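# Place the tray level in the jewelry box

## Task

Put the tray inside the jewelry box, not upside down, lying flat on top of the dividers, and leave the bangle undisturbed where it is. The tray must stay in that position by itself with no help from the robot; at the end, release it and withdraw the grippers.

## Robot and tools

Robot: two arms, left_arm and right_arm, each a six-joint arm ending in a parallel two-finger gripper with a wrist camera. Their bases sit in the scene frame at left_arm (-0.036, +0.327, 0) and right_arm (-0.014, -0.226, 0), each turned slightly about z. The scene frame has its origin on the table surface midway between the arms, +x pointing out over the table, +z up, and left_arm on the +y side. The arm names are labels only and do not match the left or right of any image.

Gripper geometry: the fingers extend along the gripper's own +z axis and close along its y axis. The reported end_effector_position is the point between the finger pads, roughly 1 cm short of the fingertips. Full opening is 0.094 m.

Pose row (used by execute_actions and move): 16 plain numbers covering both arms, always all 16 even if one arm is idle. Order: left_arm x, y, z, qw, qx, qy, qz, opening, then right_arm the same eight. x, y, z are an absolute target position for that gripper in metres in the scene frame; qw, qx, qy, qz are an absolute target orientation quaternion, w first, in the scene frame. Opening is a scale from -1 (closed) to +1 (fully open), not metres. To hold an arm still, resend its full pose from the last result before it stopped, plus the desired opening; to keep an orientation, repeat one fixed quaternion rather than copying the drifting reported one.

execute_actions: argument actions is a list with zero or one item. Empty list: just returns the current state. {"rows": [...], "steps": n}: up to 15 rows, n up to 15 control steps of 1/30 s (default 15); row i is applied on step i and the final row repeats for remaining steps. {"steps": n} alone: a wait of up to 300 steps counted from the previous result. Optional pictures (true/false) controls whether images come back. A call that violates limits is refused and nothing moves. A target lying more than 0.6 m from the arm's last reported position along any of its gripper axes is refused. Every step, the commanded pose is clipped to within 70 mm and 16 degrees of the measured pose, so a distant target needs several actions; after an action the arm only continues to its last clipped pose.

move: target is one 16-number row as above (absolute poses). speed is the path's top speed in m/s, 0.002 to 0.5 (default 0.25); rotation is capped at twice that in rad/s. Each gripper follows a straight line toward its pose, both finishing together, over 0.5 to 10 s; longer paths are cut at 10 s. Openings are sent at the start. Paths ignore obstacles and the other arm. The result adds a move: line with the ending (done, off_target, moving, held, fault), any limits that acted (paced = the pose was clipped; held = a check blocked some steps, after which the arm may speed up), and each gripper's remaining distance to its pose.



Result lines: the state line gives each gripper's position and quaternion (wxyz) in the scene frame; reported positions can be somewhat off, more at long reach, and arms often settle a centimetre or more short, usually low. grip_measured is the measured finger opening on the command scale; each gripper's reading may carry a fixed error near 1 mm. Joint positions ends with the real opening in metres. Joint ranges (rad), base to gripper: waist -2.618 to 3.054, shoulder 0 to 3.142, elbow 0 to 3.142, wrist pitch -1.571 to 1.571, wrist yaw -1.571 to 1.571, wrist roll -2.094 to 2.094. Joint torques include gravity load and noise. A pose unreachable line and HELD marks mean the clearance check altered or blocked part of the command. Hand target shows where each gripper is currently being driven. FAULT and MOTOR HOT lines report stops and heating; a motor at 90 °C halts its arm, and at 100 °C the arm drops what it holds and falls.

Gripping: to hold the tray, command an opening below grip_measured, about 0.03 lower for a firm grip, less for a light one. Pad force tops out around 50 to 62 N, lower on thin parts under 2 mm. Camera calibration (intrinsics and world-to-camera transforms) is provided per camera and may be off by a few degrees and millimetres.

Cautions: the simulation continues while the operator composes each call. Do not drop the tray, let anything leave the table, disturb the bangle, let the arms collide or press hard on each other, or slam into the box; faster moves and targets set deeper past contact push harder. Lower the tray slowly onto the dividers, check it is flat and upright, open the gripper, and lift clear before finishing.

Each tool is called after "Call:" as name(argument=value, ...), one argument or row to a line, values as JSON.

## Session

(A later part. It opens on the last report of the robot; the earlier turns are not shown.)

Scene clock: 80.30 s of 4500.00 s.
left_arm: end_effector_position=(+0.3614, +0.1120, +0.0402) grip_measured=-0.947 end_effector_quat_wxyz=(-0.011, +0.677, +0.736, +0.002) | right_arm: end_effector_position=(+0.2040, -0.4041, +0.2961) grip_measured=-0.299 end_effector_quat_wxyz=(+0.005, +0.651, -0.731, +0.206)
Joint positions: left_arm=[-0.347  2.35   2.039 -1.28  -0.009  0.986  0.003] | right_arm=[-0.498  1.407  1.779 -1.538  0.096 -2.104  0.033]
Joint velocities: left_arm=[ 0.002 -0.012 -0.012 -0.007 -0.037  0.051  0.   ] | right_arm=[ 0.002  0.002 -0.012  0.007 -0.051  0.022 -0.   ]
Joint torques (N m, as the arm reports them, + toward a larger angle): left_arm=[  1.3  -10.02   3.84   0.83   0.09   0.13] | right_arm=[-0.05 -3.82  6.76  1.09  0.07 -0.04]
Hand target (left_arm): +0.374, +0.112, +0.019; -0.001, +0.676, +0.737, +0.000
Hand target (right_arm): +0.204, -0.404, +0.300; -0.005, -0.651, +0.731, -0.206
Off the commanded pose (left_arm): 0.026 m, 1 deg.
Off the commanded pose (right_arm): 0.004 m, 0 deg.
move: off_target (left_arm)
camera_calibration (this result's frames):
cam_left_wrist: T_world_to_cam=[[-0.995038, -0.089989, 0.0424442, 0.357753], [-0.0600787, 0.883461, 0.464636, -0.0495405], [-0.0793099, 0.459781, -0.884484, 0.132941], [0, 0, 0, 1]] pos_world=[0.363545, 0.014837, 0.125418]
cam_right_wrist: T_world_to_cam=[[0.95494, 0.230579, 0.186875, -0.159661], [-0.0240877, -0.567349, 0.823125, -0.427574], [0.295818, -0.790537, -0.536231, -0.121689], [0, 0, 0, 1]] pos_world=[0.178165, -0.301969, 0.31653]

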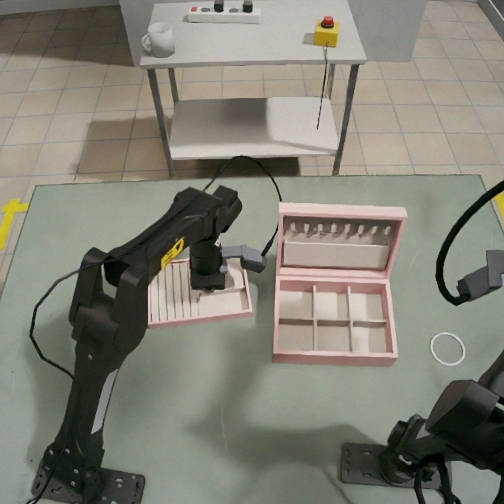

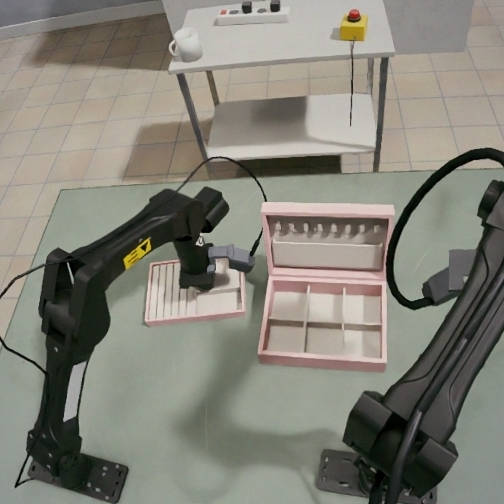

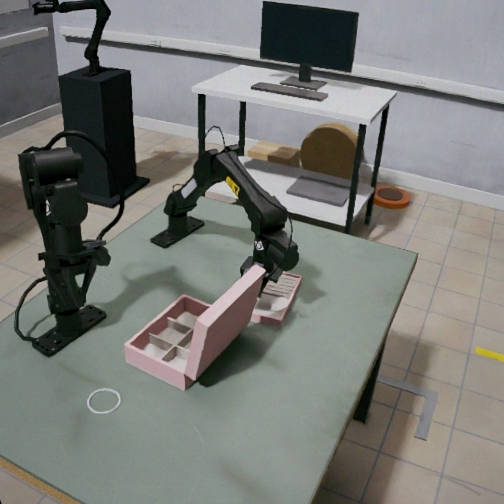

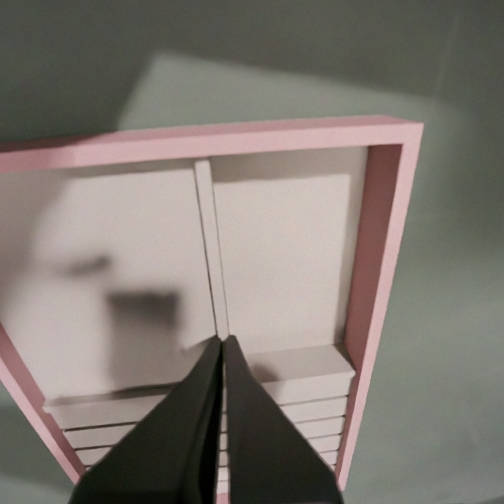

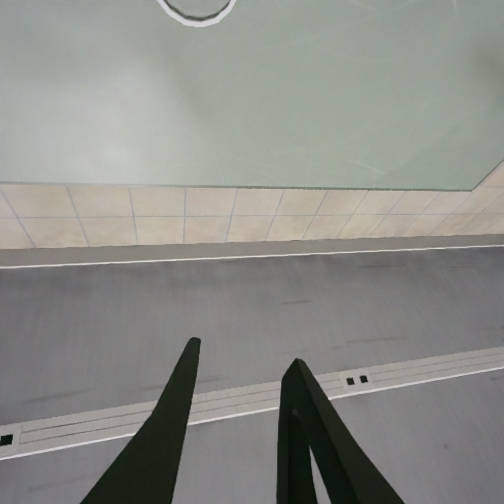

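Call:
execute_actions(
  actions=[
    {"rows":[[0.374,0.112,0.038,0,0.676,0.737,0,-0.985,0.204,-0.404,0.3,0.005,0.651,-0.731,0.206,-0.3]]},
  ],
  pictures=false,
)

Call:
move(
  target=[0.36,0.112,0.15,0,0.676,0.737,0,-0.985,0.204,-0.404,0.3,0.005,0.651,-0.731,0.206,-0.3],
  speed=0.08,
)

Scene clock: 88.50 s of 4500.00 s.
left_arm: end_effector_position=(+0.3616, +0.1120, +0.0409) grip_measured=-0.962 end_effector_quat_wxyz=(-0.013, +0.677, +0.736, +0.000) | right_arm: end_effector_position=(+0.2040, -0.4041, +0.2961) grip_measured=-0.299 end_effector_quat_wxyz=(+0.005, +0.651, -0.731, +0.206)
Joint positions: left_arm=[-0.346  2.357  2.054 -1.293 -0.006  0.986  0.002] | right_arm=[-0.498  1.407  1.779 -1.538  0.096 -2.104  0.033]
Joint velocities: left_arm=[-0.002  0.002 -0.002 -0.051  0.037  0.007 -0.001] | right_arm=[ 0.002 -0.037 -0.002 -0.022  0.037  0.037 -0.001]
Joint torques (N m, as the arm reports them, + toward a larger angle): left_arm=[  1.29 -11.87   6.51   0.22   0.07   0.14] | right_arm=[ 0.01 -3.86  6.69  1.11  0.03 -0.02]
Hand target (left_arm): +0.374, +0.112, +0.039; +0.000, +0.676, +0.737, +0.001
Hand target (right_arm): +0.204, -0.404, +0.300; -0.005, -0.651, +0.731, -0.206
Off the commanded pose (left_arm): 0.013 m, 2 deg.
Off the commanded pose (right_arm): 0.004 m, 0 deg.
Steps of this call (steps 1 to 90: nothing new was sent; then 4.70 s passed at rest; steps 91 to 105: all 15 steps of this action). Readings (end_effector_position):
91: left_arm (+0.3615, +0.1120, +0.0408) | right_arm (+0.2040, -0.4041, +0.2961)
92: left_arm (+0.3617, +0.1121, +0.0408) | right_arm (+0.2040, -0.4041, +0.2961)
94: left_arm (+0.3617, +0.1120, +0.0409) | right_arm (+0.2040, -0.4041, +0.2961)
98: left_arm (+0.3616, +0.1120, +0.0408) | right_arm (+0.2040, -0.4041, +0.2961)
105: the state above

Scene clock: 90.50 s of 4500.00 s.
left_arm: end_effector_position=(+0.3559, +0.1152, +0.1280) grip_measured=-0.963 end_effector_quat_wxyz=(+0.011, +0.677, +0.736, +0.006) | right_arm: end_effector_position=(+0.2040, -0.4041, +0.2961) grip_measured=-0.299 end_effector_quat_wxyz=(+0.005, +0.651, -0.731, +0.206)
Joint positions: left_arm=[-0.346  2.292  2.291 -1.544 -0.007  0.986  0.002] | right_arm=[-0.498  1.407  1.779 -1.538  0.096 -2.104  0.033]
Joint velocities: left_arm=[-0.007 -0.017 -0.007  0.051  0.022  0.007  0.001] | right_arm=[ 0.012 -0.002 -0.002  0.066 -0.095 -0.022 -0.   ]
Joint torques (N m, as the arm reports them, + toward a larger angle): left_arm=[  0.04 -15.82   7.02  -0.07   0.08  -0.02] | right_arm=[-0.04 -3.84  6.69  1.13  0.03  0.  ]
Hand target (left_arm): +0.357, +0.114, +0.150; +0.035, +0.675, +0.737, +0.009
Hand target (right_arm): +0.204, -0.404, +0.300; -0.005, -0.651, +0.731, -0.206
Off the commanded pose (left_arm): 0.023 m, 1 deg.
Off the commanded pose (right_arm): 0.004 m, 0 deg.
joint sent to its limit (left arm) — the command would take joint 4 (wrist pitch) past its lower limit, so that joint was sent only as far as its limit.
move: off_target (left_arm)
camera_calibration (this result's frames):
cam_left_wrist: T_world_to_cam=[[-0.995874, -0.0905566, 0.00585859, 0.353918], [-0.0787013, 0.894031, 0.441038, -0.0850758], [-0.0451766, 0.438757, -0.89747, 0.200661], [0, 0, 0, 1]] pos_world=[0.354827, 0.0200684, 0.215536]
cam_right_wrist: T_world_to_cam=[[0.95494, 0.230579, 0.186875, -0.159661], [-0.0240877, -0.567349, 0.823125, -0.427574], [0.295818, -0.790537, -0.536231, -0.121689], [0, 0, 0, 1]] pos_world=[0.178165, -0.301969, 0.31653]

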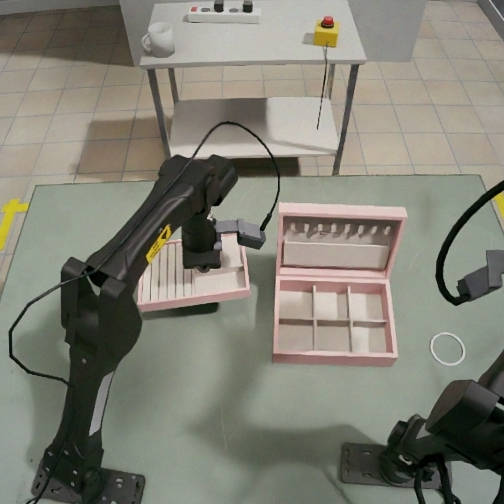

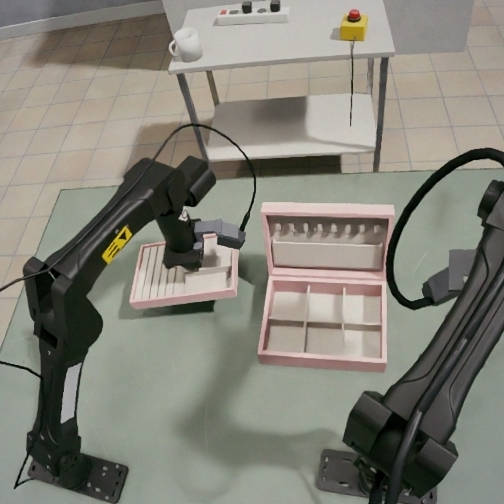

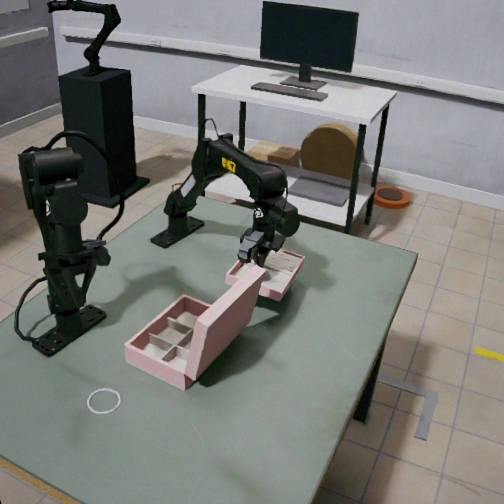

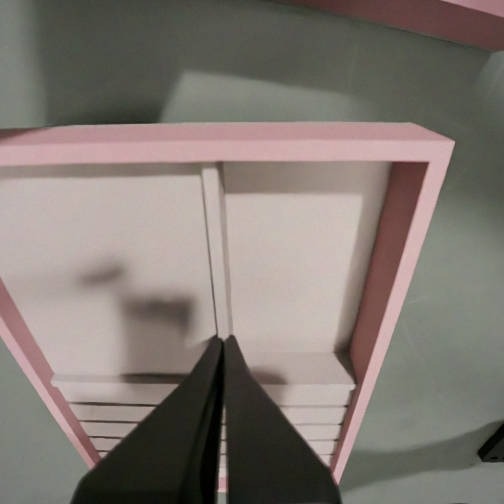

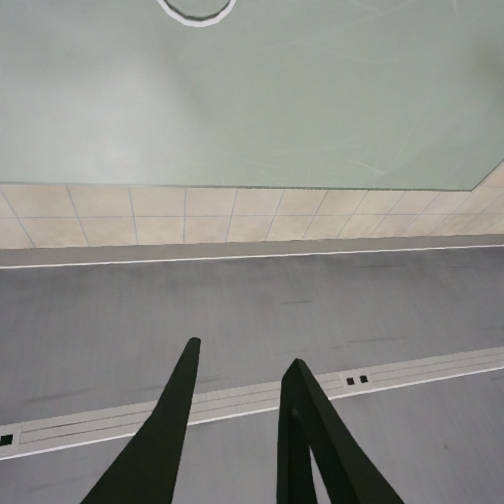

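Call:
move(
  target=[0.25,0.10,0.15,0,0.734,0.679,0,-0.985,0.204,-0.404,0.3,0.005,0.651,-0.731,0.206,-0.3],
  speed=0.1,
)

Call:
move(
  target=[0.245,-0.17,0.155,0,0.734,0.679,0,-0.985,0.204,-0.404,0.3,0.005,0.651,-0.731,0.206,-0.3],
  speed=0.1,
)

Scene clock: 104.63 s of 4500.00 s.
left_arm: end_effector_position=(+0.2531, +0.1020, +0.1402) grip_measured=-0.963 end_effector_quat_wxyz=(-0.015, +0.736, +0.677, -0.000) | right_arm: end_effector_position=(+0.2040, -0.4041, +0.2961) grip_measured=-0.299 end_effector_quat_wxyz=(+0.005, +0.651, -0.731, +0.206)
Joint positions: left_arm=[-0.512  1.972  1.839 -1.467 -0.004  0.986  0.002] | right_arm=[-0.498  1.407  1.779 -1.538  0.096 -2.104  0.033]
Joint velocities: left_arm=[-0.002 -0.002 -0.012 -0.037  0.095  0.007  0.001] | right_arm=[-0.002 -0.012  0.007 -0.051 -0.095 -0.051 -0.   ]
Joint torques (N m, as the arm reports them, + toward a larger angle): left_arm=[ -0.53 -13.17   3.53   0.06   0.14  -0.1 ] | right_arm=[-0.03 -3.79  6.8   1.1   0.04  0.01]
Hand target (left_arm): +0.250, +0.099, +0.149; +0.002, +0.734, +0.679, -0.003
Hand target (right_arm): +0.204, -0.404, +0.300; -0.005, -0.651, +0.731, -0.206
Off the commanded pose (left_arm): 0.010 m, 2 deg.
Off the commanded pose (right_arm): 0.004 m, 0 deg.
After step 90, 9.70 s passed at rest.
move: done
camera_calibration (this result's frames):
cam_left_wrist: T_world_to_cam=[[-0.995868, 0.074267, 0.0522668, 0.226918], [0.0900896, 0.880504, 0.465399, -0.131482], [-0.0114573, 0.468184, -0.883557, 0.199283], [0, 0, 0, 1]] pos_world=[0.240109, 0.0056167, 0.225408]
cam_right_wrist: T_world_to_cam=[[0.95494, 0.230579, 0.186875, -0.159661], [-0.0240877, -0.567349, 0.823125, -0.427574], [0.295818, -0.790537, -0.536231, -0.121689], [0, 0, 0, 1]] pos_world=[0.178165, -0.301969, 0.31653]

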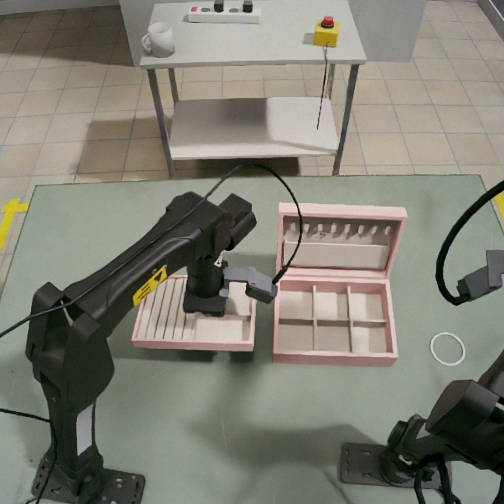

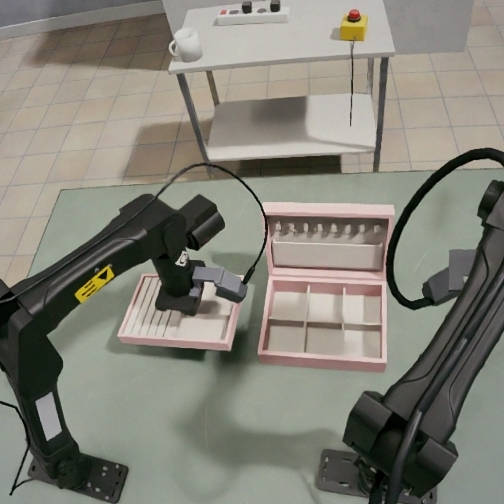

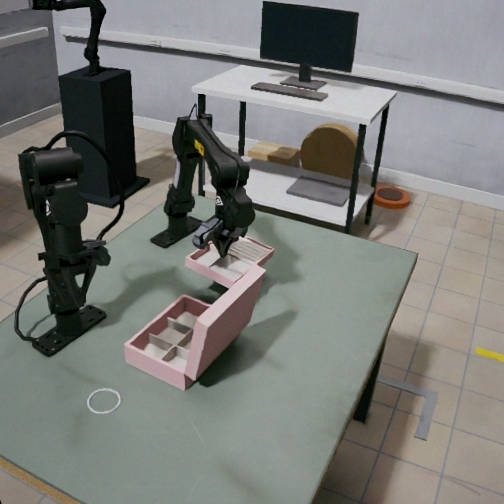

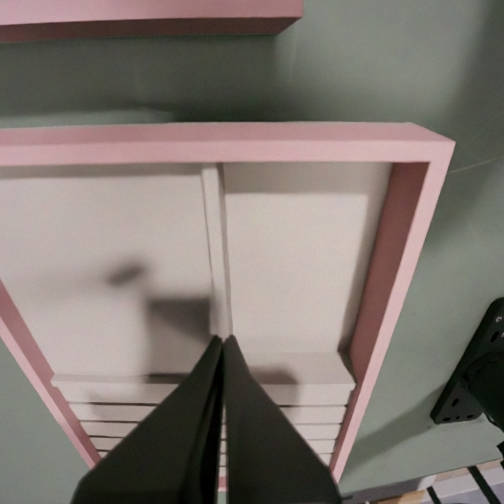

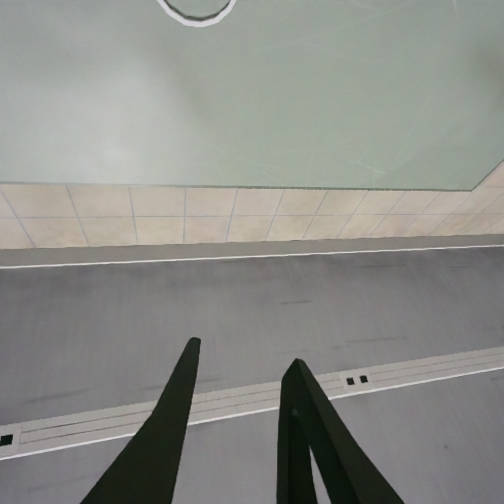

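Scene clock: 107.83 s of 4500.00 s.
left_arm: end_effector_position=(+0.2387, -0.1545, +0.1399) grip_measured=-0.963 end_effector_quat_wxyz=(+0.171, +0.723, +0.668, -0.039) | right_arm: end_effector_position=(+0.2040, -0.4041, +0.2961) grip_measured=-0.299 end_effector_quat_wxyz=(+0.005, +0.651, -0.731, +0.206)
Joint positions: left_arm=[-0.9    2.598  2.843 -1.464 -0.003  0.594  0.002] | right_arm=[-0.498  1.407  1.779 -1.538  0.096 -2.104  0.033]
Joint velocities: left_arm=[-0.002  0.017 -0.012 -0.022 -0.081 -0.081  0.001] | right_arm=[-0.002 -0.007  0.007 -0.007 -0.051 -0.051 -0.   ]
Joint torques (N m, as the arm reports them, + toward a larger angle): left_arm=[ -0.47 -15.89   7.31   1.23   0.16  -0.16] | right_arm=[-0.02 -3.92  6.83  1.08  0.05  0.01]
Hand target (left_arm): +0.240, -0.168, +0.160; +0.210, +0.716, +0.664, -0.055
Hand target (right_arm): +0.204, -0.404, +0.300; -0.005, -0.651, +0.731, -0.206
Off the commanded pose (left_arm): 0.023 m, 20 deg; orientation clipped at the last step of the last action.
Off the commanded pose (right_arm): 0.004 m, 0 deg.
elbow stopped short (left arm): the move would have taken joint 3 (elbow) straighter than the controller allows; a more bent joint 3 avoids this.
move: off_target (left_arm); limits=paced
camera_calibration (this result's frames):
cam_left_wrist: T_world_to_cam=[[-0.985003, 0.0503707, -0.165021, 0.255833], [0.0223873, 0.985663, 0.167233, 0.16999], [0.171079, 0.16103, -0.972009, 0.240253], [0, 0, 0, 1]] pos_world=[0.207089, -0.219128, 0.247318]
cam_right_wrist: T_world_to_cam=[[0.95494, 0.230579, 0.186875, -0.159661], [-0.0240877, -0.567349, 0.823125, -0.427574], [0.295818, -0.790537, -0.536231, -0.121689], [0, 0, 0, 1]] pos_world=[0.178165, -0.301969, 0.31653]

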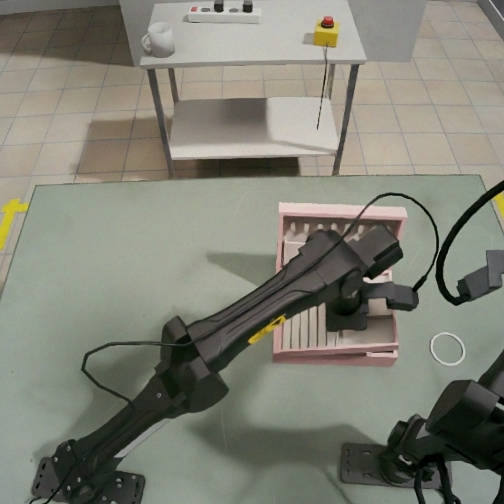

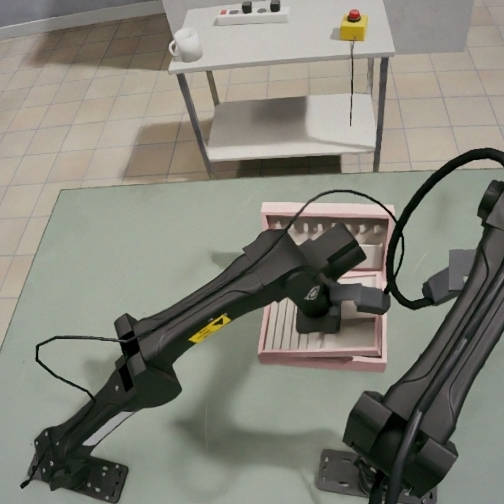

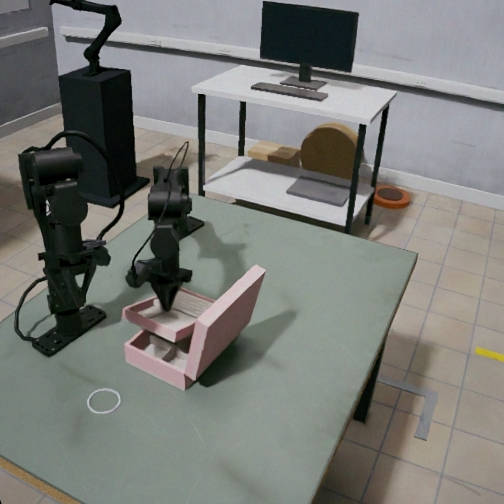

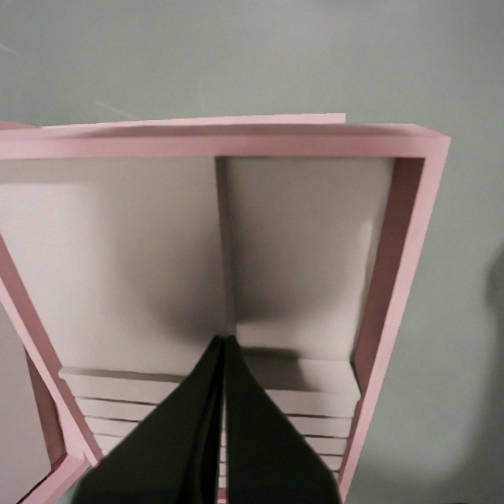

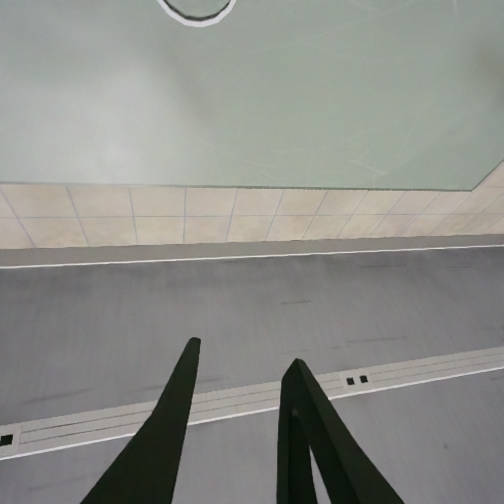

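Call:
move(
  target=[0.25,0.2,0.16,0,0.734,0.679,0,-0.985,0.204,-0.404,0.3,0.005,0.651,-0.731,0.206,-0.3],
  speed=0.12,
)

Call:
move(
  target=[0.25,0.2,0.16,0,0.734,0.679,0,-0.985,0.24,-0.30,0.05,0,0,1,0,-1],
)

Call:
move(
  target=[0.25,0.2,0.16,0,0.734,0.679,0,-0.985,0.24,-0.17,0.05,0,0,1,0,-1],
  speed=0.04,
)

Scene clock: 120.90 s of 4500.00 s.
left_arm: end_effector_position=(+0.2606, +0.1963, +0.1469) grip_measured=-0.963 end_effector_quat_wxyz=(-0.007, +0.733, +0.681, +0.011) | right_arm: end_effector_position=(+0.2040, -0.4041, +0.2961) grip_measured=-0.299 end_effector_quat_wxyz=(+0.005, +0.651, -0.731, +0.206)
Joint positions: left_arm=[-0.278  1.775  1.607 -1.406 -0.026  1.211  0.002] | right_arm=[-0.498  1.407  1.779 -1.538  0.096 -2.104  0.033]
Joint velocities: left_arm=[-0.012 -0.002 -0.017 -0.022  0.081 -0.022 -0.001] | right_arm=[ 0.002 -0.002 -0.007 -0.007 -0.007 -0.037 -0.   ]
Joint torques (N m, as the arm reports them, + toward a larger angle): left_arm=[  0.4  -11.4    3.62  -0.15  -0.04   0.13] | right_arm=[-0.05 -3.9   6.75  1.1   0.03 -0.01]
Hand target (left_arm): +0.254, +0.202, +0.155; -0.005, +0.735, +0.678, +0.014
Hand target (right_arm): +0.204, -0.404, +0.300; -0.005, -0.651, +0.731, -0.206
Off the commanded pose (left_arm): 0.017 m, 1 deg.
Off the commanded pose (right_arm): 0.004 m, 0 deg.
After step 90, 6.63 s passed at rest.
move: off_target (left_arm)
camera_calibration (this result's frames):
cam_left_wrist: T_world_to_cam=[[-0.997542, 0.0657207, 0.0242968, 0.233333], [0.069415, 0.879692, 0.47045, -0.213488], [0.00954456, 0.47098, -0.882092, 0.154903], [0, 0, 0, 1]] pos_world=[0.2461, 0.0995127, 0.231405]
cam_right_wrist: T_world_to_cam=[[0.95494, 0.230579, 0.186875, -0.159661], [-0.0240877, -0.567349, 0.823125, -0.427574], [0.295818, -0.790537, -0.536231, -0.121689], [0, 0, 0, 1]] pos_world=[0.178165, -0.301969, 0.31653]

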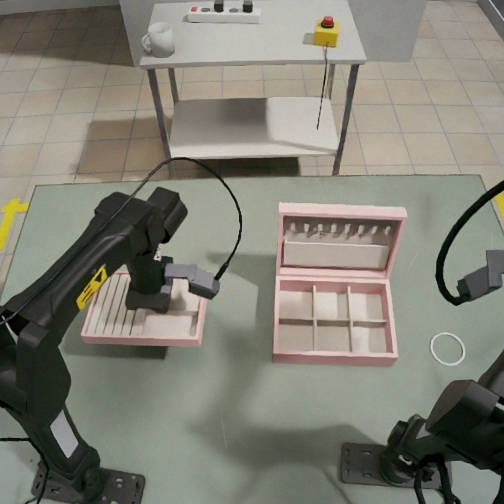

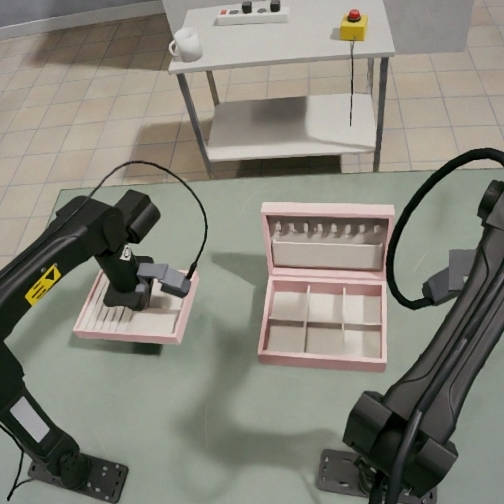

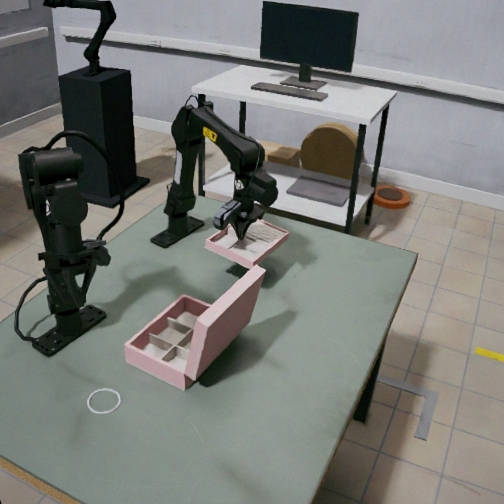

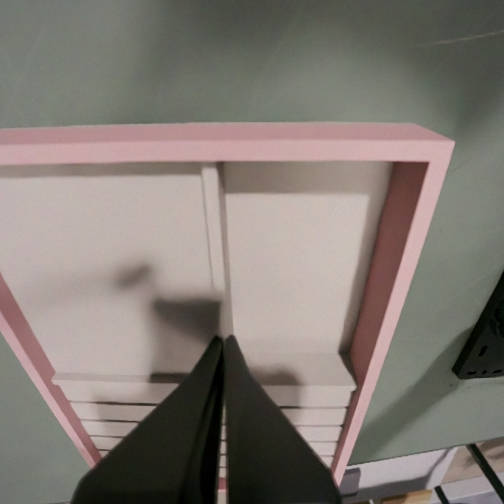

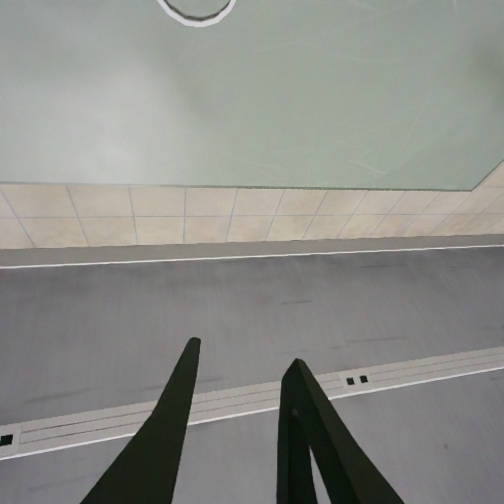

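Scene clock: 124.53 s of 4500.00 s.
left_arm: end_effector_position=(+0.2560, +0.1966, +0.1469) grip_measured=-0.963 end_effector_quat_wxyz=(-0.013, +0.734, +0.679, +0.003) | right_arm: end_effector_position=(+0.2397, -0.3049, +0.0557) grip_measured=-0.994 end_effector_quat_wxyz=(+0.006, -0.003, +1.000, -0.007)
Joint positions: left_arm=[-0.278  1.775  1.607 -1.424 -0.016  1.216  0.002] | right_arm=[-0.168  1.577  1.021 -0.998  0.01  -0.305  0.   ]
Joint velocities: left_arm=[-0.012 -0.002  0.012 -0.095 -0.022 -0.007 -0.   ] | right_arm=[-0.012  0.002 -0.002 -0.037 -0.022 -0.051  0.001]
Joint torques (N m, as the arm reports them, + toward a larger angle): left_arm=[  0.9  -11.93   4.32  -0.2    0.17   0.12] | right_arm=[ 0.89 -6.2   3.82  0.68 -0.21  0.04]
Hand target (left_arm): +0.250, +0.200, +0.159; -0.000, +0.734, +0.679, +0.000
Hand target (right_arm): +0.238, -0.299, +0.049; +0.004, -0.002, +1.000, +0.002
Off the commanded pose (left_arm): 0.015 m, 2 deg.
Off the commanded pose (right_arm): 0.008 m, 1 deg.
move: off_target (left_arm)
camera_calibration (this result's frames):
cam_left_wrist: T_world_to_cam=[[-0.996526, 0.0705905, 0.044199, 0.224511], [0.0830789, 0.879932, 0.46778, -0.216581], [-0.00587126, 0.469827, -0.882739, 0.159098], [0, 0, 0, 1]] pos_world=[0.242658, 0.0999797, 0.231831]
cam_right_wrist: T_world_to_cam=[[0.31819, -0.947955, 0.0116793, -0.368648], [-0.775021, -0.253009, 0.579075, 0.116843], [-0.545982, -0.193308, -0.81519, 0.21667], [0, 0, 0, 1]] pos_world=[0.326154, -0.278015, 0.113272]

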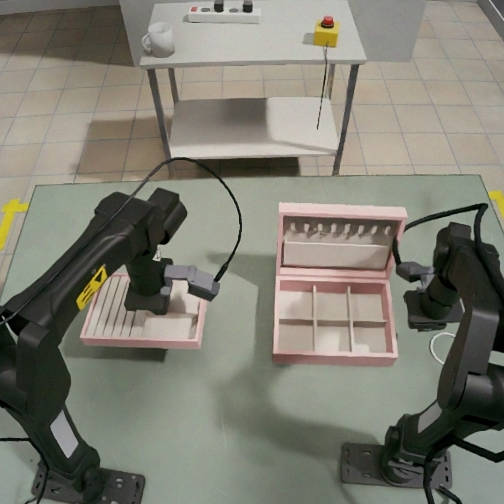

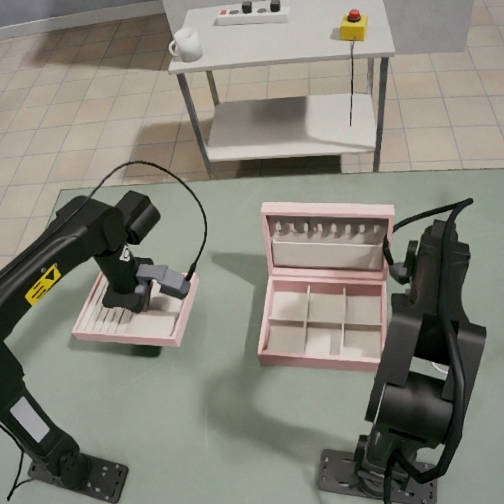

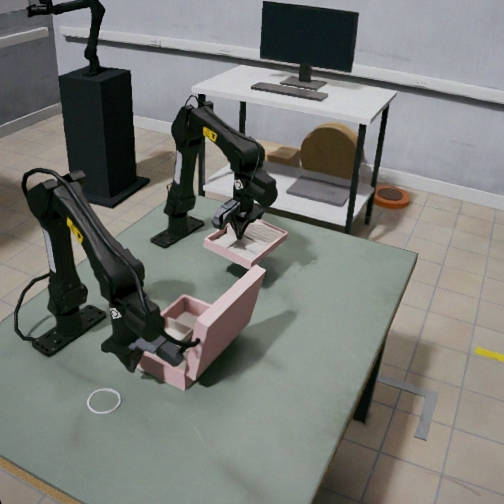

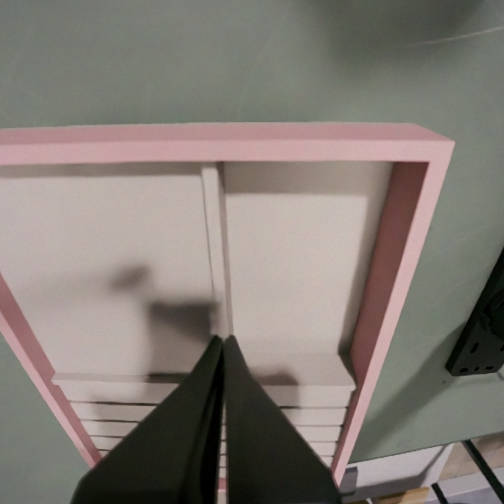

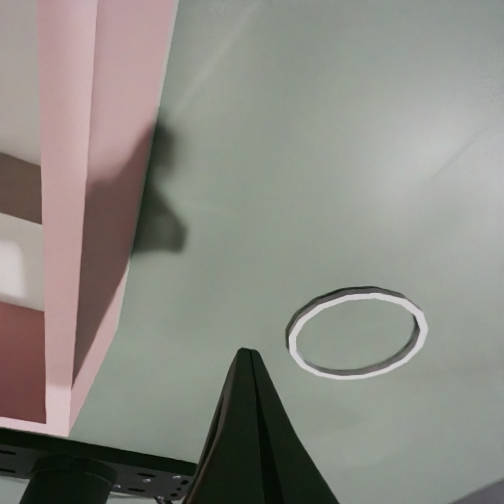

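Scene clock: 128.20 s of 4500.00 s.
left_arm: end_effector_position=(+0.2558, +0.1966, +0.1469) grip_measured=-0.963 end_effector_quat_wxyz=(-0.013, +0.734, +0.679, +0.003) | right_arm: end_effector_position=(+0.2397, -0.1824, +0.0532) grip_measured=-0.995 end_effector_quat_wxyz=(+0.001, +0.002, +1.000, -0.023)
Joint positions: left_arm=[-0.278  1.775  1.607 -1.424 -0.016  1.216  0.002] | right_arm=[ 0.329  1.571  1.003 -1.01   0.046  0.202  0.   ]
Joint velocities: left_arm=[-0.002 -0.012  0.012 -0.081 -0.007  0.081 -0.   ] | right_arm=[-0.007  0.007  0.002 -0.051  0.022 -0.095 -0.   ]
Joint torques (N m, as the arm reports them, + toward a larger angle): left_arm=[  0.88 -11.94   4.32  -0.21   0.18   0.11] | right_arm=[ 1.45 -6.53  4.52  0.68 -0.46  0.07]
Hand target (left_arm): +0.250, +0.200, +0.159; -0.000, +0.734, +0.679, +0.000
Hand target (right_arm): +0.239, -0.170, +0.050; +0.002, -0.000, +1.000, +0.001
Off the commanded pose (left_arm): 0.015 m, 2 deg.
Off the commanded pose (right_arm): 0.013 m, 3 deg.
move: off_target (left_arm, right_arm)
camera_calibration (this result's frames):
cam_left_wrist: T_world_to_cam=[[-0.996504, 0.0705907, 0.0446905, 0.22432], [0.0833086, 0.880019, 0.467574, -0.216599], [-0.00632211, 0.469663, -0.882823, 0.159269], [0, 0, 0, 1]] pos_world=[0.242587, 0.0999735, 0.231857]
cam_right_wrist: T_world_to_cam=[[0.309361, -0.950156, 0.0387083, -0.252216], [-0.771337, -0.226916, 0.594599, 0.152387], [-0.556179, -0.213803, -0.80309, 0.236317], [0, 0, 0, 1]] pos_world=[0.327002, -0.15454, 0.108937]

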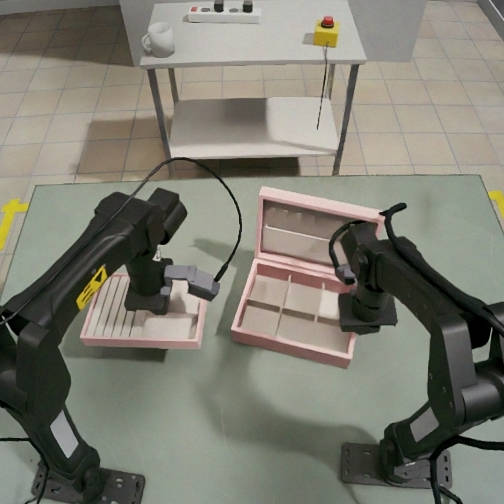

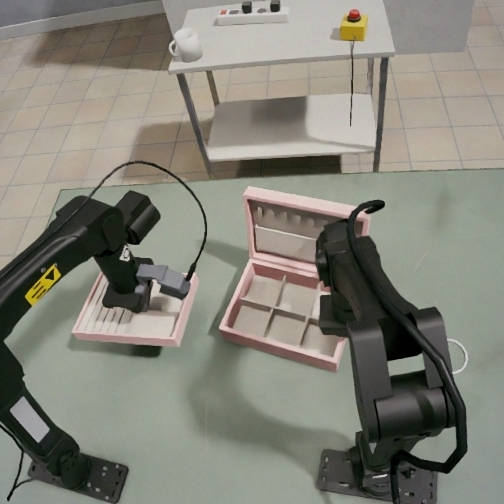

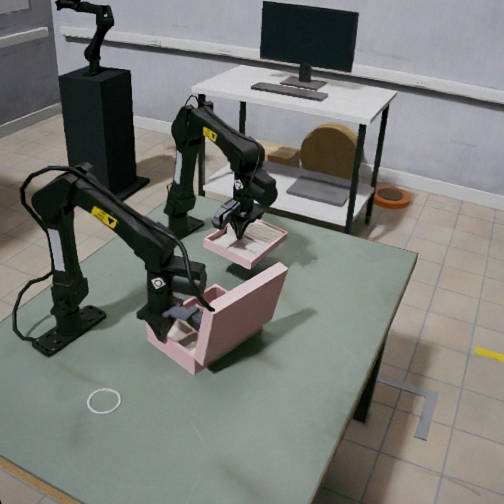

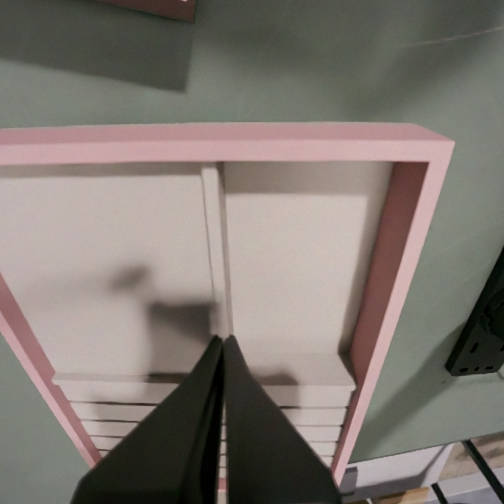

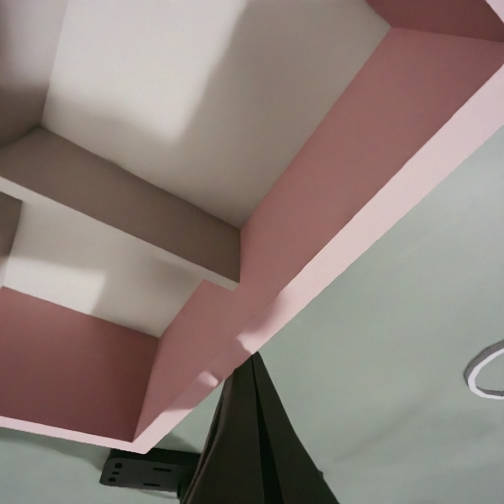

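Call:
move(
  target=[0.25,0.2,0.16,0,0.734,0.679,0,-0.985,0.21,-0.30,0.07,0,0,1,0,-1],
  speed=0.15,
)

Call:
move(
  target=[0.25,0.2,0.16,0,0.734,0.679,0,-0.985,0.2,-0.42,0.2,0,0,1,0,-1],
)

Call:
zoom_image(
  camera="cam_head_left",
  region=[200, 180, 400, 380],
)

Scene clock: 136.17 s of 4500.00 s.
left_arm: end_effector_position=(+0.2558, +0.1966, +0.1469) grip_measured=-0.963 end_effector_quat_wxyz=(-0.013, +0.734, +0.679, +0.003) | right_arm: end_effector_position=(+0.2122, -0.3027, +0.0650) grip_measured=-0.995 end_effector_quat_wxyz=(-0.008, +0.002, +1.000, -0.008)
Joint positions: left_arm=[-0.278  1.775  1.607 -1.424 -0.016  1.216  0.002] | right_arm=[-0.185  1.489  0.975 -1.067  0.021 -0.313  0.   ]
Joint velocities: left_arm=[-0.007 -0.002  0.022  0.125 -0.007 -0.066  0.   ] | right_arm=[ 0.002  0.007 -0.002 -0.051  0.007 -0.051  0.001]
Joint torques (N m, as the arm reports them, + toward a larger angle): left_arm=[  0.89 -11.94   4.31  -0.2    0.18   0.11] | right_arm=[-0.61 -7.65  5.35  0.36 -0.11 -0.11]
Hand target (left_arm): +0.250, +0.200, +0.159; -0.000, +0.734, +0.679, +0.000
Hand target (right_arm): +0.210, -0.301, +0.070; -0.002, +0.000, +1.000, -0.002
Off the commanded pose (left_arm): 0.015 m, 2 deg.
Off the commanded pose (right_arm): 0.006 m, 1 deg.
After step 90, 3.53 s passed at rest.
move: off_target (left_arm)
camera_calibration (this result's frames):
cam_left_wrist: T_world_to_cam=[[-0.996504, 0.0705907, 0.0446905, 0.22432], [0.0833086, 0.880019, 0.467574, -0.216599], [-0.00632211, 0.469663, -0.882823, 0.159269], [0, 0, 0, 1]] pos_world=[0.242587, 0.0999735, 0.231857]
cam_right_wrist: T_world_to_cam=[[0.309703, -0.950823, 0.00437399, -0.356533], [-0.76008, -0.244805, 0.601954, 0.0885834], [-0.571281, -0.189752, -0.798519, 0.21503], [0, 0, 0, 1]] pos_world=[0.300593, -0.276512, 0.119942]

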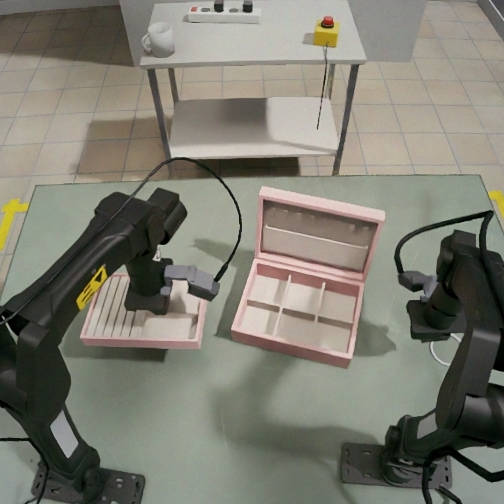

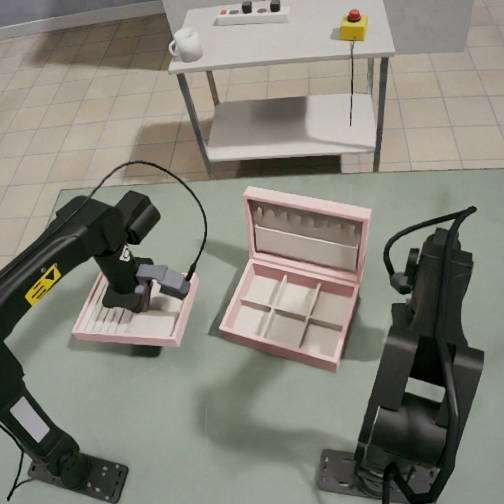

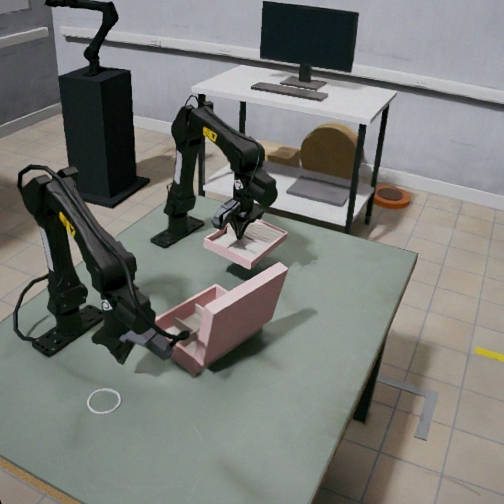

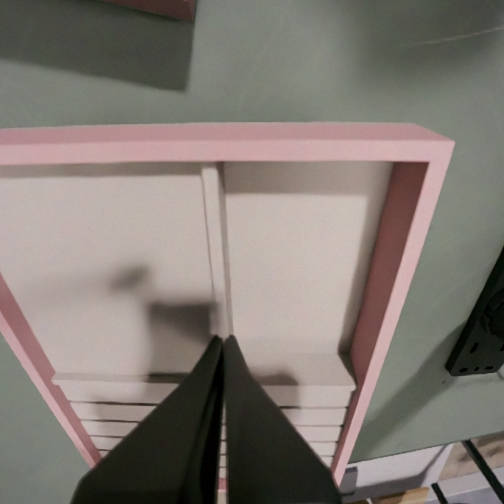

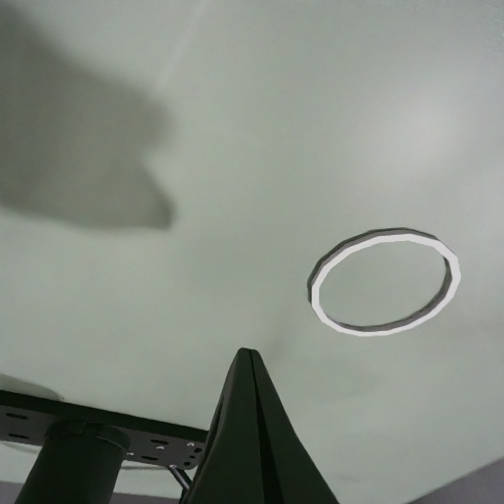

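Scene clock: 137.57 s of 4500.00 s.
left_arm: end_effector_position=(+0.2558, +0.1966, +0.1469) grip_measured=-0.963 end_effector_quat_wxyz=(-0.013, +0.734, +0.679, +0.003) | right_arm: end_effector_position=(+0.1984, -0.4207, +0.1963) grip_measured=-0.995 end_effector_quat_wxyz=(+0.008, +0.003, +1.000, -0.020)
Joint positions: left_arm=[-0.278  1.775  1.607 -1.425 -0.016  1.216  0.002] | right_arm=[-0.603  1.623  1.633 -1.541  0.02  -0.729  0.   ]
Joint velocities: left_arm=[-0.017  0.012  0.007  0.051  0.007 -0.066  0.001] | right_arm=[-0.012  0.007 -0.007 -0.007  0.037  0.022  0.001]
Joint torques (N m, as the arm reports them, + toward a larger angle): left_arm=[  0.87 -11.95   4.32  -0.19   0.18   0.11] | right_arm=[-0.52 -6.12  7.37  0.39 -0.15 -0.12]
Hand target (left_arm): +0.250, +0.200, +0.159; -0.000, +0.734, +0.679, +0.000
Hand target (right_arm): +0.201, -0.421, +0.200; +0.013, -0.000, +1.000, -0.014
Off the commanded pose (left_arm): 0.015 m, 2 deg.
Off the commanded pose (right_arm): 0.004 m, 3 deg.
joint sent to its limit (right arm) — the command would take joint 4 (wrist pitch) past its lower limit, so that joint was sent only as far as its limit.
move: off_target (left_arm, right_arm)
camera_calibration (this result's frames):
cam_left_wrist: T_world_to_cam=[[-0.996488, 0.0705835, 0.0450468, 0.224176], [0.0834704, 0.879944, 0.467687, -0.216671], [-0.00662773, 0.469804, -0.882746, 0.15929], [0, 0, 0, 1]] pos_world=[0.24253, 0.0999997, 0.231848]
cam_right_wrist: T_world_to_cam=[[0.307898, -0.95066, 0.0379909, -0.471183], [-0.7796, -0.229204, 0.582828, -0.0156381], [-0.545364, -0.209069, -0.811707, 0.278889], [0, 0, 0, 1]] pos_world=[0.284981, -0.393213, 0.253391]

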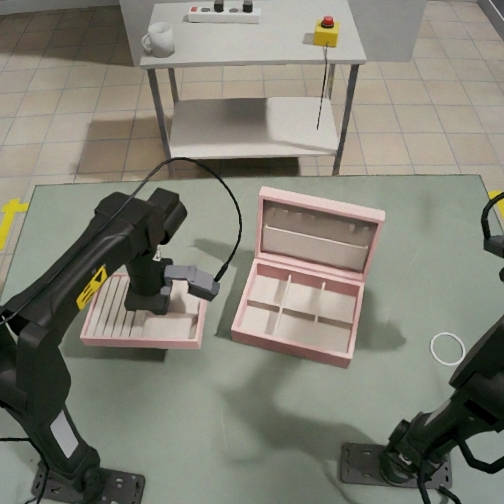

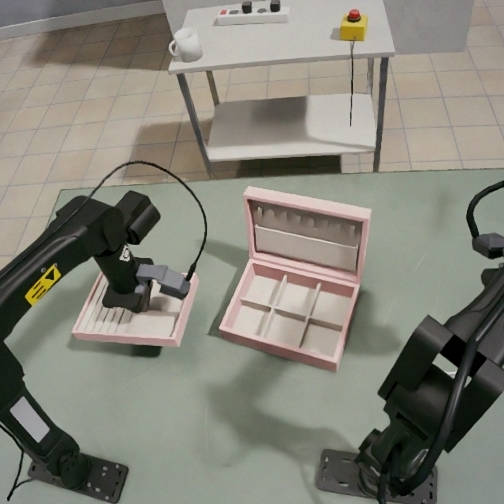

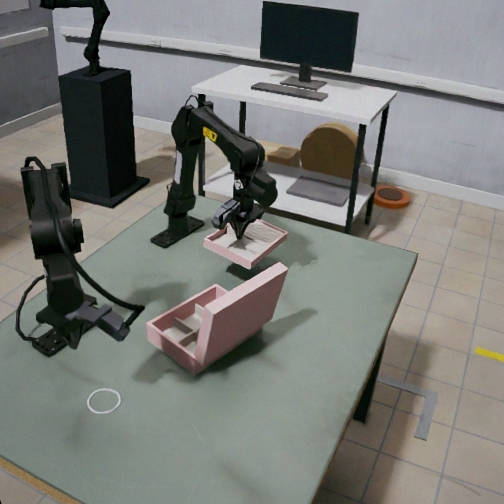

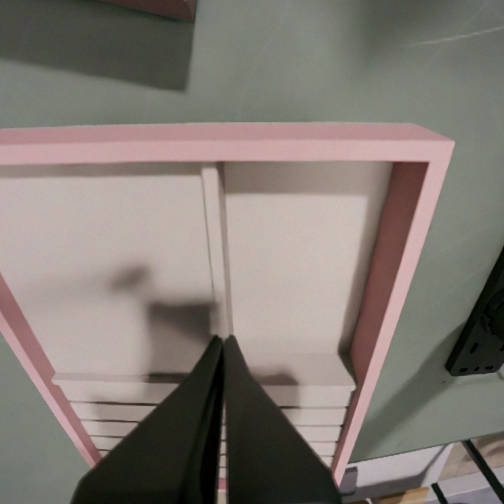

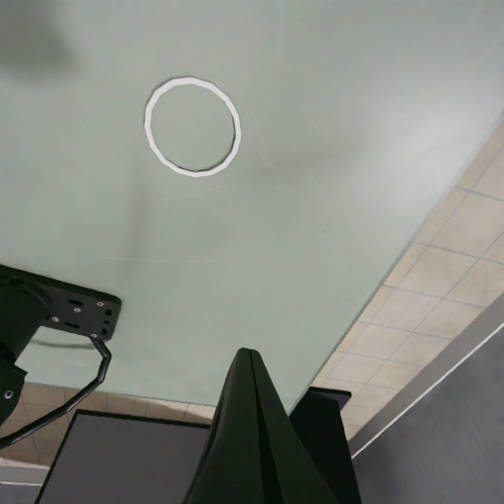

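Region (200, 180, 400, 380) of cam_head_left's 504x504 image, scaled by 2.520, with more detail than that image has.

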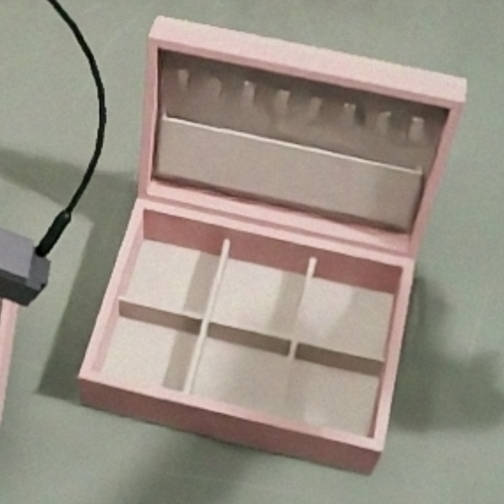

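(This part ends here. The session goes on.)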